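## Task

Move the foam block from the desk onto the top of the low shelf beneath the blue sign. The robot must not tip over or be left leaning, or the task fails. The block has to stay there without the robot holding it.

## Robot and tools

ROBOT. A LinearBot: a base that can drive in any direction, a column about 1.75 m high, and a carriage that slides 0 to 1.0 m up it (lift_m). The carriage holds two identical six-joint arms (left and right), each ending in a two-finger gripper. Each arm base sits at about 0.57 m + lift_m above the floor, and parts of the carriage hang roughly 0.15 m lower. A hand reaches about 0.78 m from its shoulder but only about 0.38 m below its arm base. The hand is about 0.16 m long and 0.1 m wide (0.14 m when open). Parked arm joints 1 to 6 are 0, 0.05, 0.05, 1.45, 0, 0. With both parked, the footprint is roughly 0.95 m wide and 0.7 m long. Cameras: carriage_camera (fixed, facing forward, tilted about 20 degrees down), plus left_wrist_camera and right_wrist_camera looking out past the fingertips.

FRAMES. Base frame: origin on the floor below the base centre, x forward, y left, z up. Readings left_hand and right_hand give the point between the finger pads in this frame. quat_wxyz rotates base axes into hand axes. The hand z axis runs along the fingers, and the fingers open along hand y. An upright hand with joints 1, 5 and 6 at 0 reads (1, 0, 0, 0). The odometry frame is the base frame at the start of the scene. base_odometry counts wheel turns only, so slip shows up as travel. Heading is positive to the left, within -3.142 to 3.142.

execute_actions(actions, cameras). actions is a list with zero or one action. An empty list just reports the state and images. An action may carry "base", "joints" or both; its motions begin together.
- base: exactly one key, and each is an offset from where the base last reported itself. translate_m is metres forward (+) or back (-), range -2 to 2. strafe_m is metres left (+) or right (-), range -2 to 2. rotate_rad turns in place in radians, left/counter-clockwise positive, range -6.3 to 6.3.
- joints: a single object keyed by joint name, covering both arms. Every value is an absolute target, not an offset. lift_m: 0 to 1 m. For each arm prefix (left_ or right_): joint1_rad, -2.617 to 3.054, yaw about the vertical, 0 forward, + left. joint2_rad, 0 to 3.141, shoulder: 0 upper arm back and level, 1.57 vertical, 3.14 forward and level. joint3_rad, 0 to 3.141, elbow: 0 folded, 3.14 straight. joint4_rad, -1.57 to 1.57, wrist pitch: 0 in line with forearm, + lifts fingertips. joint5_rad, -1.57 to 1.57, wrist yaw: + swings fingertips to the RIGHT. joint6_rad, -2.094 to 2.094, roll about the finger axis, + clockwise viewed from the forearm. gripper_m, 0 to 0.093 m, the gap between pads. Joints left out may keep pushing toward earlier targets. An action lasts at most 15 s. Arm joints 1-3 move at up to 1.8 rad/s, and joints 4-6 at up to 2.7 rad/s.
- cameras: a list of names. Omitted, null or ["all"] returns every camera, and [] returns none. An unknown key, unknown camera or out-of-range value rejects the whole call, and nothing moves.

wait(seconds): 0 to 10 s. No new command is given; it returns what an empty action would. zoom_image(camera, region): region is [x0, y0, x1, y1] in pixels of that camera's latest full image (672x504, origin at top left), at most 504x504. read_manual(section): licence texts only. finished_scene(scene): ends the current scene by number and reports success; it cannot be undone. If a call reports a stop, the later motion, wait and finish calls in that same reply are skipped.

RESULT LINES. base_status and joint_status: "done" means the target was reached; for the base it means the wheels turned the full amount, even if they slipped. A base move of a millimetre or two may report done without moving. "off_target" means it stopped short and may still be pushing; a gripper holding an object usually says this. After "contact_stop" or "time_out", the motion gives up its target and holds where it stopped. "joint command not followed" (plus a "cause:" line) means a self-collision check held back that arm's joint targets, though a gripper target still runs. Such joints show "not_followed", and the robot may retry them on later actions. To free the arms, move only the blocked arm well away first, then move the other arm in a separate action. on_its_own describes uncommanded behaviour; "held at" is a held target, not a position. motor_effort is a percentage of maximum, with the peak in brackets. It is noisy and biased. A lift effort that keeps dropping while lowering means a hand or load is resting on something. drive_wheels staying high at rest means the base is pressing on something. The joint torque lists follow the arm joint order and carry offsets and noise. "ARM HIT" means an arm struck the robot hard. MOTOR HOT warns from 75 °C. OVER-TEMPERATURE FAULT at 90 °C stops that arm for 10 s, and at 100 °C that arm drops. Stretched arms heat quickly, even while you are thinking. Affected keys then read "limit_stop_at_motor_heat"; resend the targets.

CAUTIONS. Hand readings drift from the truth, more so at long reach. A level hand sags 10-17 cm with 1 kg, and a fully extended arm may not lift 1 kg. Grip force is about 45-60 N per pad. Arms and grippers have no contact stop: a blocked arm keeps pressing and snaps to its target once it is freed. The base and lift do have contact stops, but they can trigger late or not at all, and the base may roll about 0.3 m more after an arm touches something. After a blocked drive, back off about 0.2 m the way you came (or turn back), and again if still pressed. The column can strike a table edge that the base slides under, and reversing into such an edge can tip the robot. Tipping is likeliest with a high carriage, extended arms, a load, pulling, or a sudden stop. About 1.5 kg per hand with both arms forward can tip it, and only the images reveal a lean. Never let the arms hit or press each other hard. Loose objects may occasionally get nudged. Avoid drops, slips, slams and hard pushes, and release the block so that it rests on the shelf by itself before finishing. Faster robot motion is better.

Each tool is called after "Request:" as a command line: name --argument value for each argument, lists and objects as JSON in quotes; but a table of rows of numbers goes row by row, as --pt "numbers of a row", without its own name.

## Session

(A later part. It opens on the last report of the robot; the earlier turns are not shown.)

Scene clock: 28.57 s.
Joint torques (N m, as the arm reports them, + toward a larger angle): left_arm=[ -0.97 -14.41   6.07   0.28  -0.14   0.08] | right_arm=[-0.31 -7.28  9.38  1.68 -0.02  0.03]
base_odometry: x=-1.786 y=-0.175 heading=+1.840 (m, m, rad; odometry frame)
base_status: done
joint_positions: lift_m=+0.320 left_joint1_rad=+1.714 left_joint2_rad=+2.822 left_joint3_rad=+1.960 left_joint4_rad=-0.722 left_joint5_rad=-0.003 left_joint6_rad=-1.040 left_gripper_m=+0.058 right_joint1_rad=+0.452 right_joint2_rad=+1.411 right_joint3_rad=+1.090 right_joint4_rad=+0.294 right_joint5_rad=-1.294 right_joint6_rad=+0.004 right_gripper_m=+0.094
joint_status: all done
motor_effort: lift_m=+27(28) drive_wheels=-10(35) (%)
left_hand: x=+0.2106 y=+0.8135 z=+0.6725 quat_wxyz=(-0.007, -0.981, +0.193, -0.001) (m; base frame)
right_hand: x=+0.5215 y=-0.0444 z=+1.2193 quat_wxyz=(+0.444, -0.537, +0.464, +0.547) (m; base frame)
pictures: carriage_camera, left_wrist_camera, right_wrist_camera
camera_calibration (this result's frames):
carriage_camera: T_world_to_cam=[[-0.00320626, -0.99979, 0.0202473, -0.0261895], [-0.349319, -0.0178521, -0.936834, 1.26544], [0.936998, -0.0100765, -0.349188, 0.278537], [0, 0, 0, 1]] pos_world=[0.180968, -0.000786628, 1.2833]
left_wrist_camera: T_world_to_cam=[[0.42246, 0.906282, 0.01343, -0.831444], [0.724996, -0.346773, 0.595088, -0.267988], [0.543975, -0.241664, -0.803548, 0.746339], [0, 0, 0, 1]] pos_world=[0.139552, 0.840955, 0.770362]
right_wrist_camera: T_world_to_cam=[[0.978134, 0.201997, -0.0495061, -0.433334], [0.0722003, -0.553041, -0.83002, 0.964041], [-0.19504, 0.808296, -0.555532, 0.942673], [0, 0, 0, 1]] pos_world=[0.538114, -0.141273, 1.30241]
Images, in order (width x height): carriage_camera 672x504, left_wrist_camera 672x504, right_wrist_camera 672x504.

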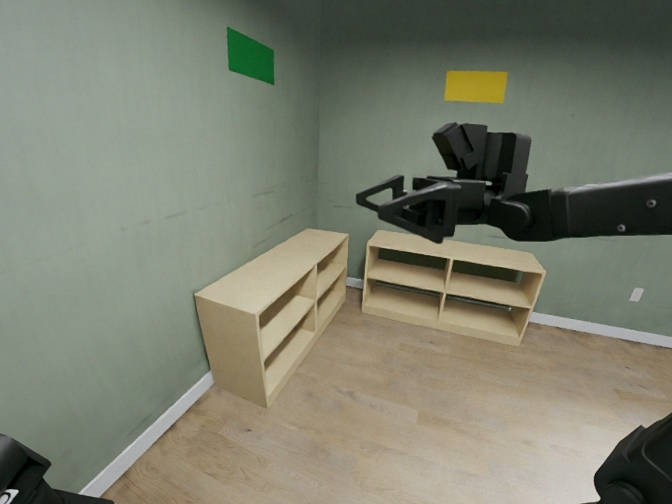

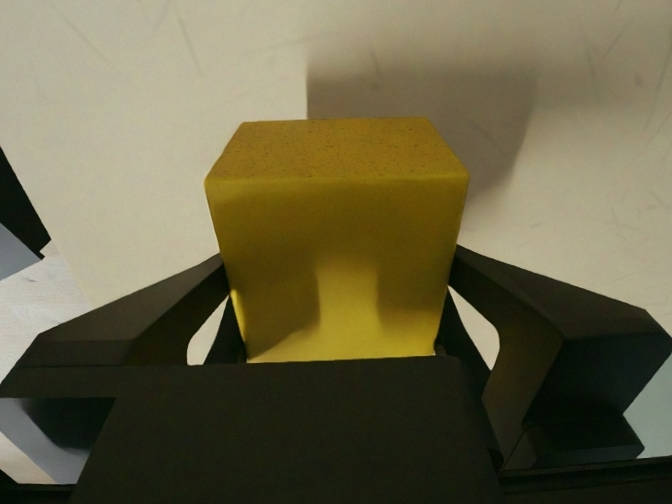

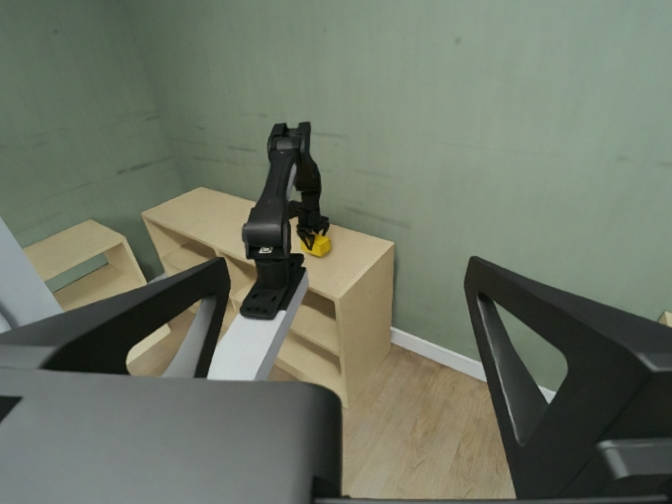

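Request:
execute_actions --actions '[{"joints":{"lift_m":0.290}}]' --cameras '["left_wrist_camera","right_wrist_camera"]'

Scene clock: 29.90 s.
Joint torques (N m, as the arm reports them, + toward a larger angle): left_arm=[ -1.02 -14.48   6.09   0.24  -0.13   0.07] | right_arm=[-0.32 -6.86  9.4   1.65 -0.01  0.03]
base_odometry: x=-1.786 y=-0.175 heading=+1.840 (m, m, rad; odometry frame)
base_status: not commanded
joint_positions: lift_m=+0.290 left_joint1_rad=+1.714 left_joint2_rad=+2.822 left_joint3_rad=+1.960 left_joint4_rad=-0.722 left_joint5_rad=-0.001 left_joint6_rad=-1.040 left_gripper_m=+0.058 right_joint1_rad=+0.452 right_joint2_rad=+1.408 right_joint3_rad=+1.090 right_joint4_rad=+0.292 right_joint5_rad=-1.295 right_joint6_rad=+0.004 right_gripper_m=+0.094
joint_status: all done
motor_effort: lift_m=+26(29) drive_wheels=-8(11) (%)
left_hand: x=+0.2109 y=+0.8137 z=+0.6429 quat_wxyz=(-0.006, -0.981, +0.193, -0.002) (m; base frame)
right_hand: x=+0.5207 y=-0.0447 z=+1.1903 quat_wxyz=(+0.445, -0.537, +0.464, +0.547) (m; base frame)
pictures: left_wrist_camera, right_wrist_camera
camera_calibration (this result's frames):
left_wrist_camera: T_world_to_cam=[[0.422411, 0.906284, 0.014793, -0.832213], [0.723913, -0.347141, 0.596191, -0.250737], [0.545453, -0.241129, -0.802706, 0.721182], [0, 0, 0, 1]] pos_world=[0.139676, 0.841078, 0.740695]
right_wrist_camera: T_world_to_cam=[[0.978063, 0.202784, -0.0476641, -0.436056], [0.074039, -0.552278, -0.830366, 0.939303], [-0.194709, 0.808621, -0.555177, 0.926088], [0, 0, 0, 1]] pos_world=[0.537263, -0.141671, 1.27332]
Images, in order (width x height): left_wrist_camera 672x504, right_wrist_camera 672x504.

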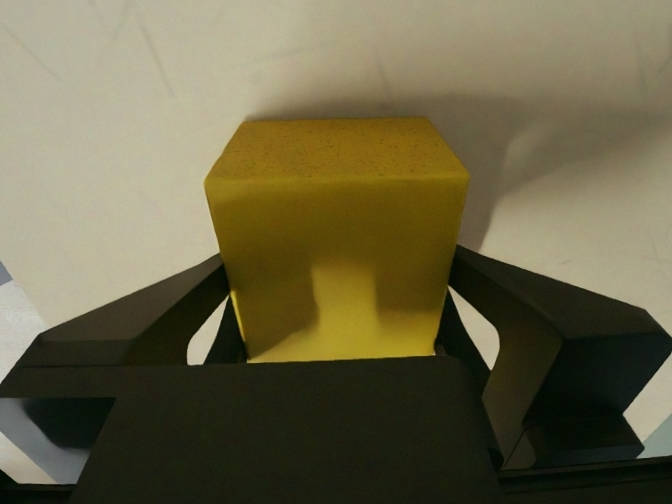

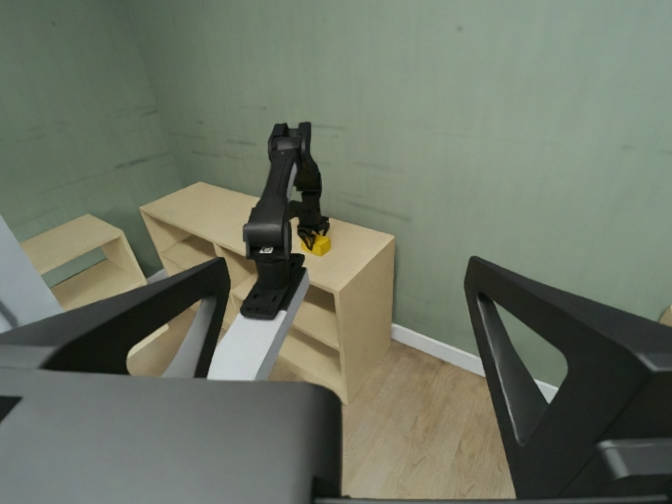

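Request:
zoom_image --camera "left_wrist_camera" --region '[200, 80, 320, 170]'

Region (200, 80, 320, 170) of left_wrist_camera's 672x504 image, scaled by 4.200, with more detail than that image has; it fills the top 378 rows of this view, and the rest is white.

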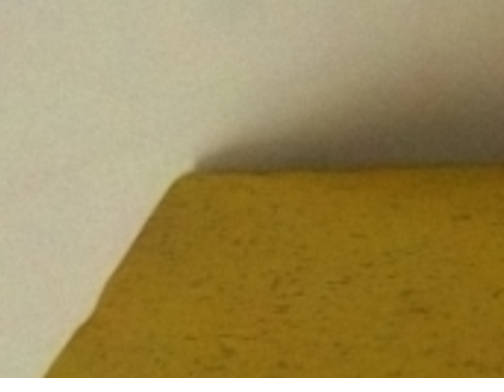

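Request:
execute_actions --actions '[{"joints":{"lift_m":0.287,"left_gripper_m":0.093}}]' --cameras '["left_wrist_camera","right_wrist_camera"]'

Scene clock: 30.70 s.
Joint torques (N m, as the arm reports them, + toward a larger angle): left_arm=[ -0.98 -14.15   6.14   0.25  -0.15   0.08] | right_arm=[-0.32 -6.9   9.5   1.65  0.    0.02]
base_odometry: x=-1.786 y=-0.175 heading=+1.840 (m, m, rad; odometry frame)
base_status: not commanded
joint_positions: lift_m=+0.287 left_joint1_rad=+1.713 left_joint2_rad=+2.818 left_joint3_rad=+1.960 left_joint4_rad=-0.723 left_joint5_rad=-0.001 left_joint6_rad=-1.040 left_gripper_m=+0.093 right_joint1_rad=+0.452 right_joint2_rad=+1.408 right_joint3_rad=+1.090 right_joint4_rad=+0.293 right_joint5_rad=-1.295 right_joint6_rad=+0.004 right_gripper_m=+0.094
joint_status: all done
motor_effort: lift_m=+25(23) drive_wheels=+13(10) (%)
left_hand: x=+0.2112 y=+0.8146 z=+0.6417 quat_wxyz=(-0.005, -0.981, +0.193, -0.001) (m; base frame)
right_hand: x=+0.5205 y=-0.0448 z=+1.1876 quat_wxyz=(+0.445, -0.537, +0.463, +0.546) (m; base frame)
pictures: left_wrist_camera, right_wrist_camera
camera_calibration (this result's frames):
left_wrist_camera: T_world_to_cam=[[0.423454, 0.905757, 0.0170294, -0.83437], [0.723737, -0.349544, 0.594999, -0.247107], [0.544877, -0.23963, -0.803546, 0.719767], [0, 0, 0, 1]] pos_world=[0.139974, 0.84184, 0.739603]
right_wrist_camera: T_world_to_cam=[[0.978034, 0.203181, -0.0465581, -0.437314], [0.0751011, -0.551828, -0.83057, 0.936752], [-0.194448, 0.808828, -0.554965, 0.924222], [0, 0, 0, 1]] pos_world=[0.537071, -0.141757, 1.27059]
Images, in order (width x height): left_wrist_camera 672x504, right_wrist_camera 672x504.

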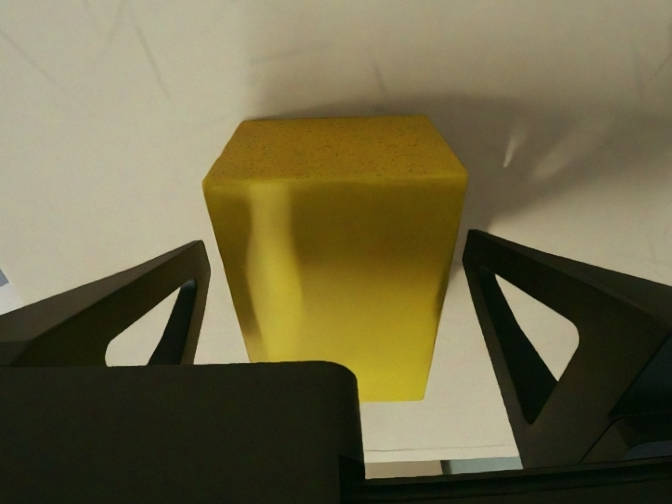

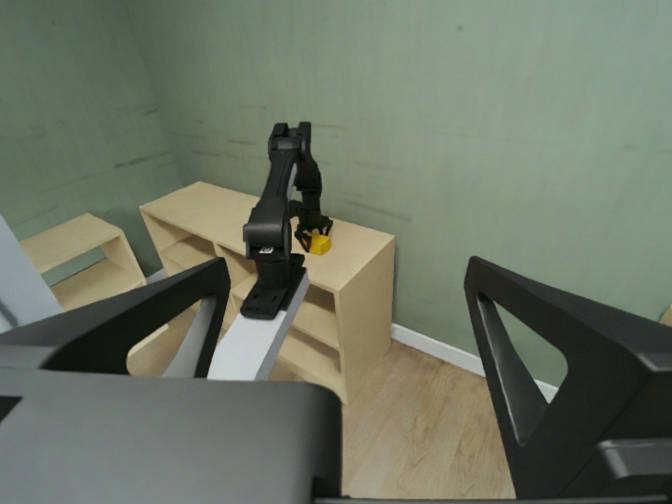

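The block touched down at pinch z = 0.6417 and the gripper has let go. Next I'll raise the hand clear.

Request:
execute_actions --actions '[{"joints":{"lift_m":0.365}}]'

Scene clock: 31.57 s.
Joint torques (N m, as the arm reports them, + toward a larger angle): left_arm=[ -1.07 -13.99   6.09   0.27  -0.17   0.07] | right_arm=[-0.31 -6.8   9.41  1.57  0.01  0.03]
base_odometry: x=-1.786 y=-0.175 heading=+1.840 (m, m, rad; odometry frame)
base_status: not commanded
joint_positions: lift_m=+0.365 left_joint1_rad=+1.713 left_joint2_rad=+2.814 left_joint3_rad=+1.960 left_joint4_rad=-0.724 left_joint5_rad=+0.000 left_joint6_rad=-1.040 left_gripper_m=+0.093 right_joint1_rad=+0.452 right_joint2_rad=+1.407 right_joint3_rad=+1.090 right_joint4_rad=+0.300 right_joint5_rad=-1.296 right_joint6_rad=+0.004 right_gripper_m=+0.094
joint_status: all done
motor_effort: lift_m=+32(39) drive_wheels=+13(9) (%)
left_hand: x=+0.2111 y=+0.8156 z=+0.7209 quat_wxyz=(-0.004, -0.981, +0.193, -0.001) (m; base frame)
right_hand: x=+0.5203 y=-0.0448 z=+1.2659 quat_wxyz=(+0.447, -0.539, +0.461, +0.546) (m; base frame)
pictures: carriage_camera, left_wrist_camera, right_wrist_camera
camera_calibration (this result's frames):
carriage_camera: T_world_to_cam=[[-0.00320626, -0.99979, 0.0202473, -0.0270918], [-0.349319, -0.0178521, -0.936834, 1.30718], [0.936998, -0.0100765, -0.349188, 0.294097], [0, 0, 0, 1]] pos_world=[0.180968, -0.000786628, 1.32786]
left_wrist_camera: T_world_to_cam=[[0.423442, 0.905702, 0.0200002, -0.838707], [0.723548, -0.351399, 0.594135, -0.291651], [0.545138, -0.237111, -0.804116, 0.781884], [0, 0, 0, 1]] pos_world=[0.139933, 0.842526, 0.81878]
right_wrist_camera: T_world_to_cam=[[0.978159, 0.204064, -0.0395395, -0.442376], [0.0809354, -0.549126, -0.831811, 1.00046], [-0.191455, 0.810443, -0.553649, 0.964553], [0, 0, 0, 1]] pos_world=[0.53641, -0.142063, 1.34873]
Images, in order (width x height): carriage_camera 672x504, left_wrist_camera 672x504, right_wrist_camera 672x504.

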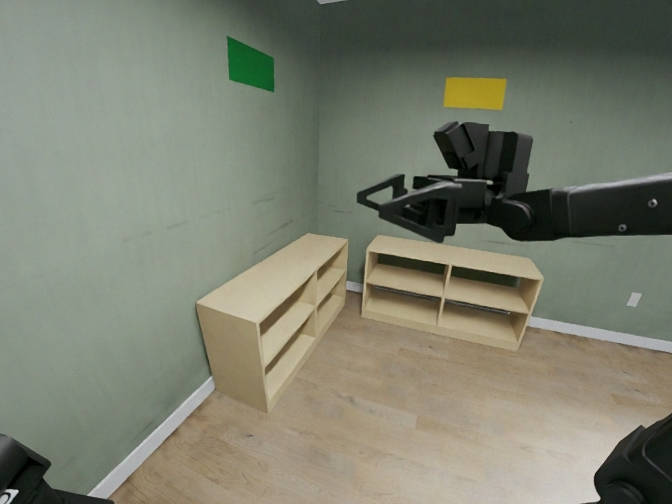

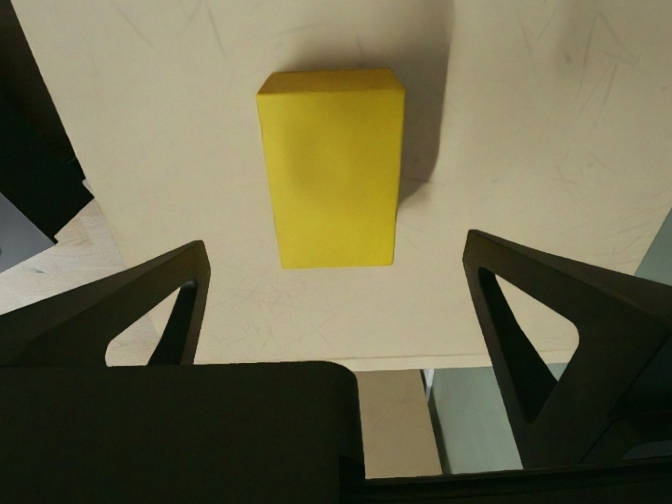

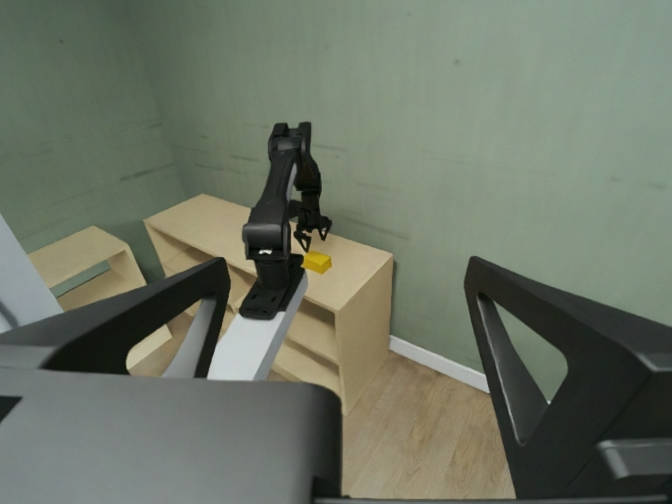

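The block is lying flat on the shelf under the blue sign. The hand is clear of it and the robot is upright.

Request:
finished_scene --scene 2

The scene is finished: the task was done.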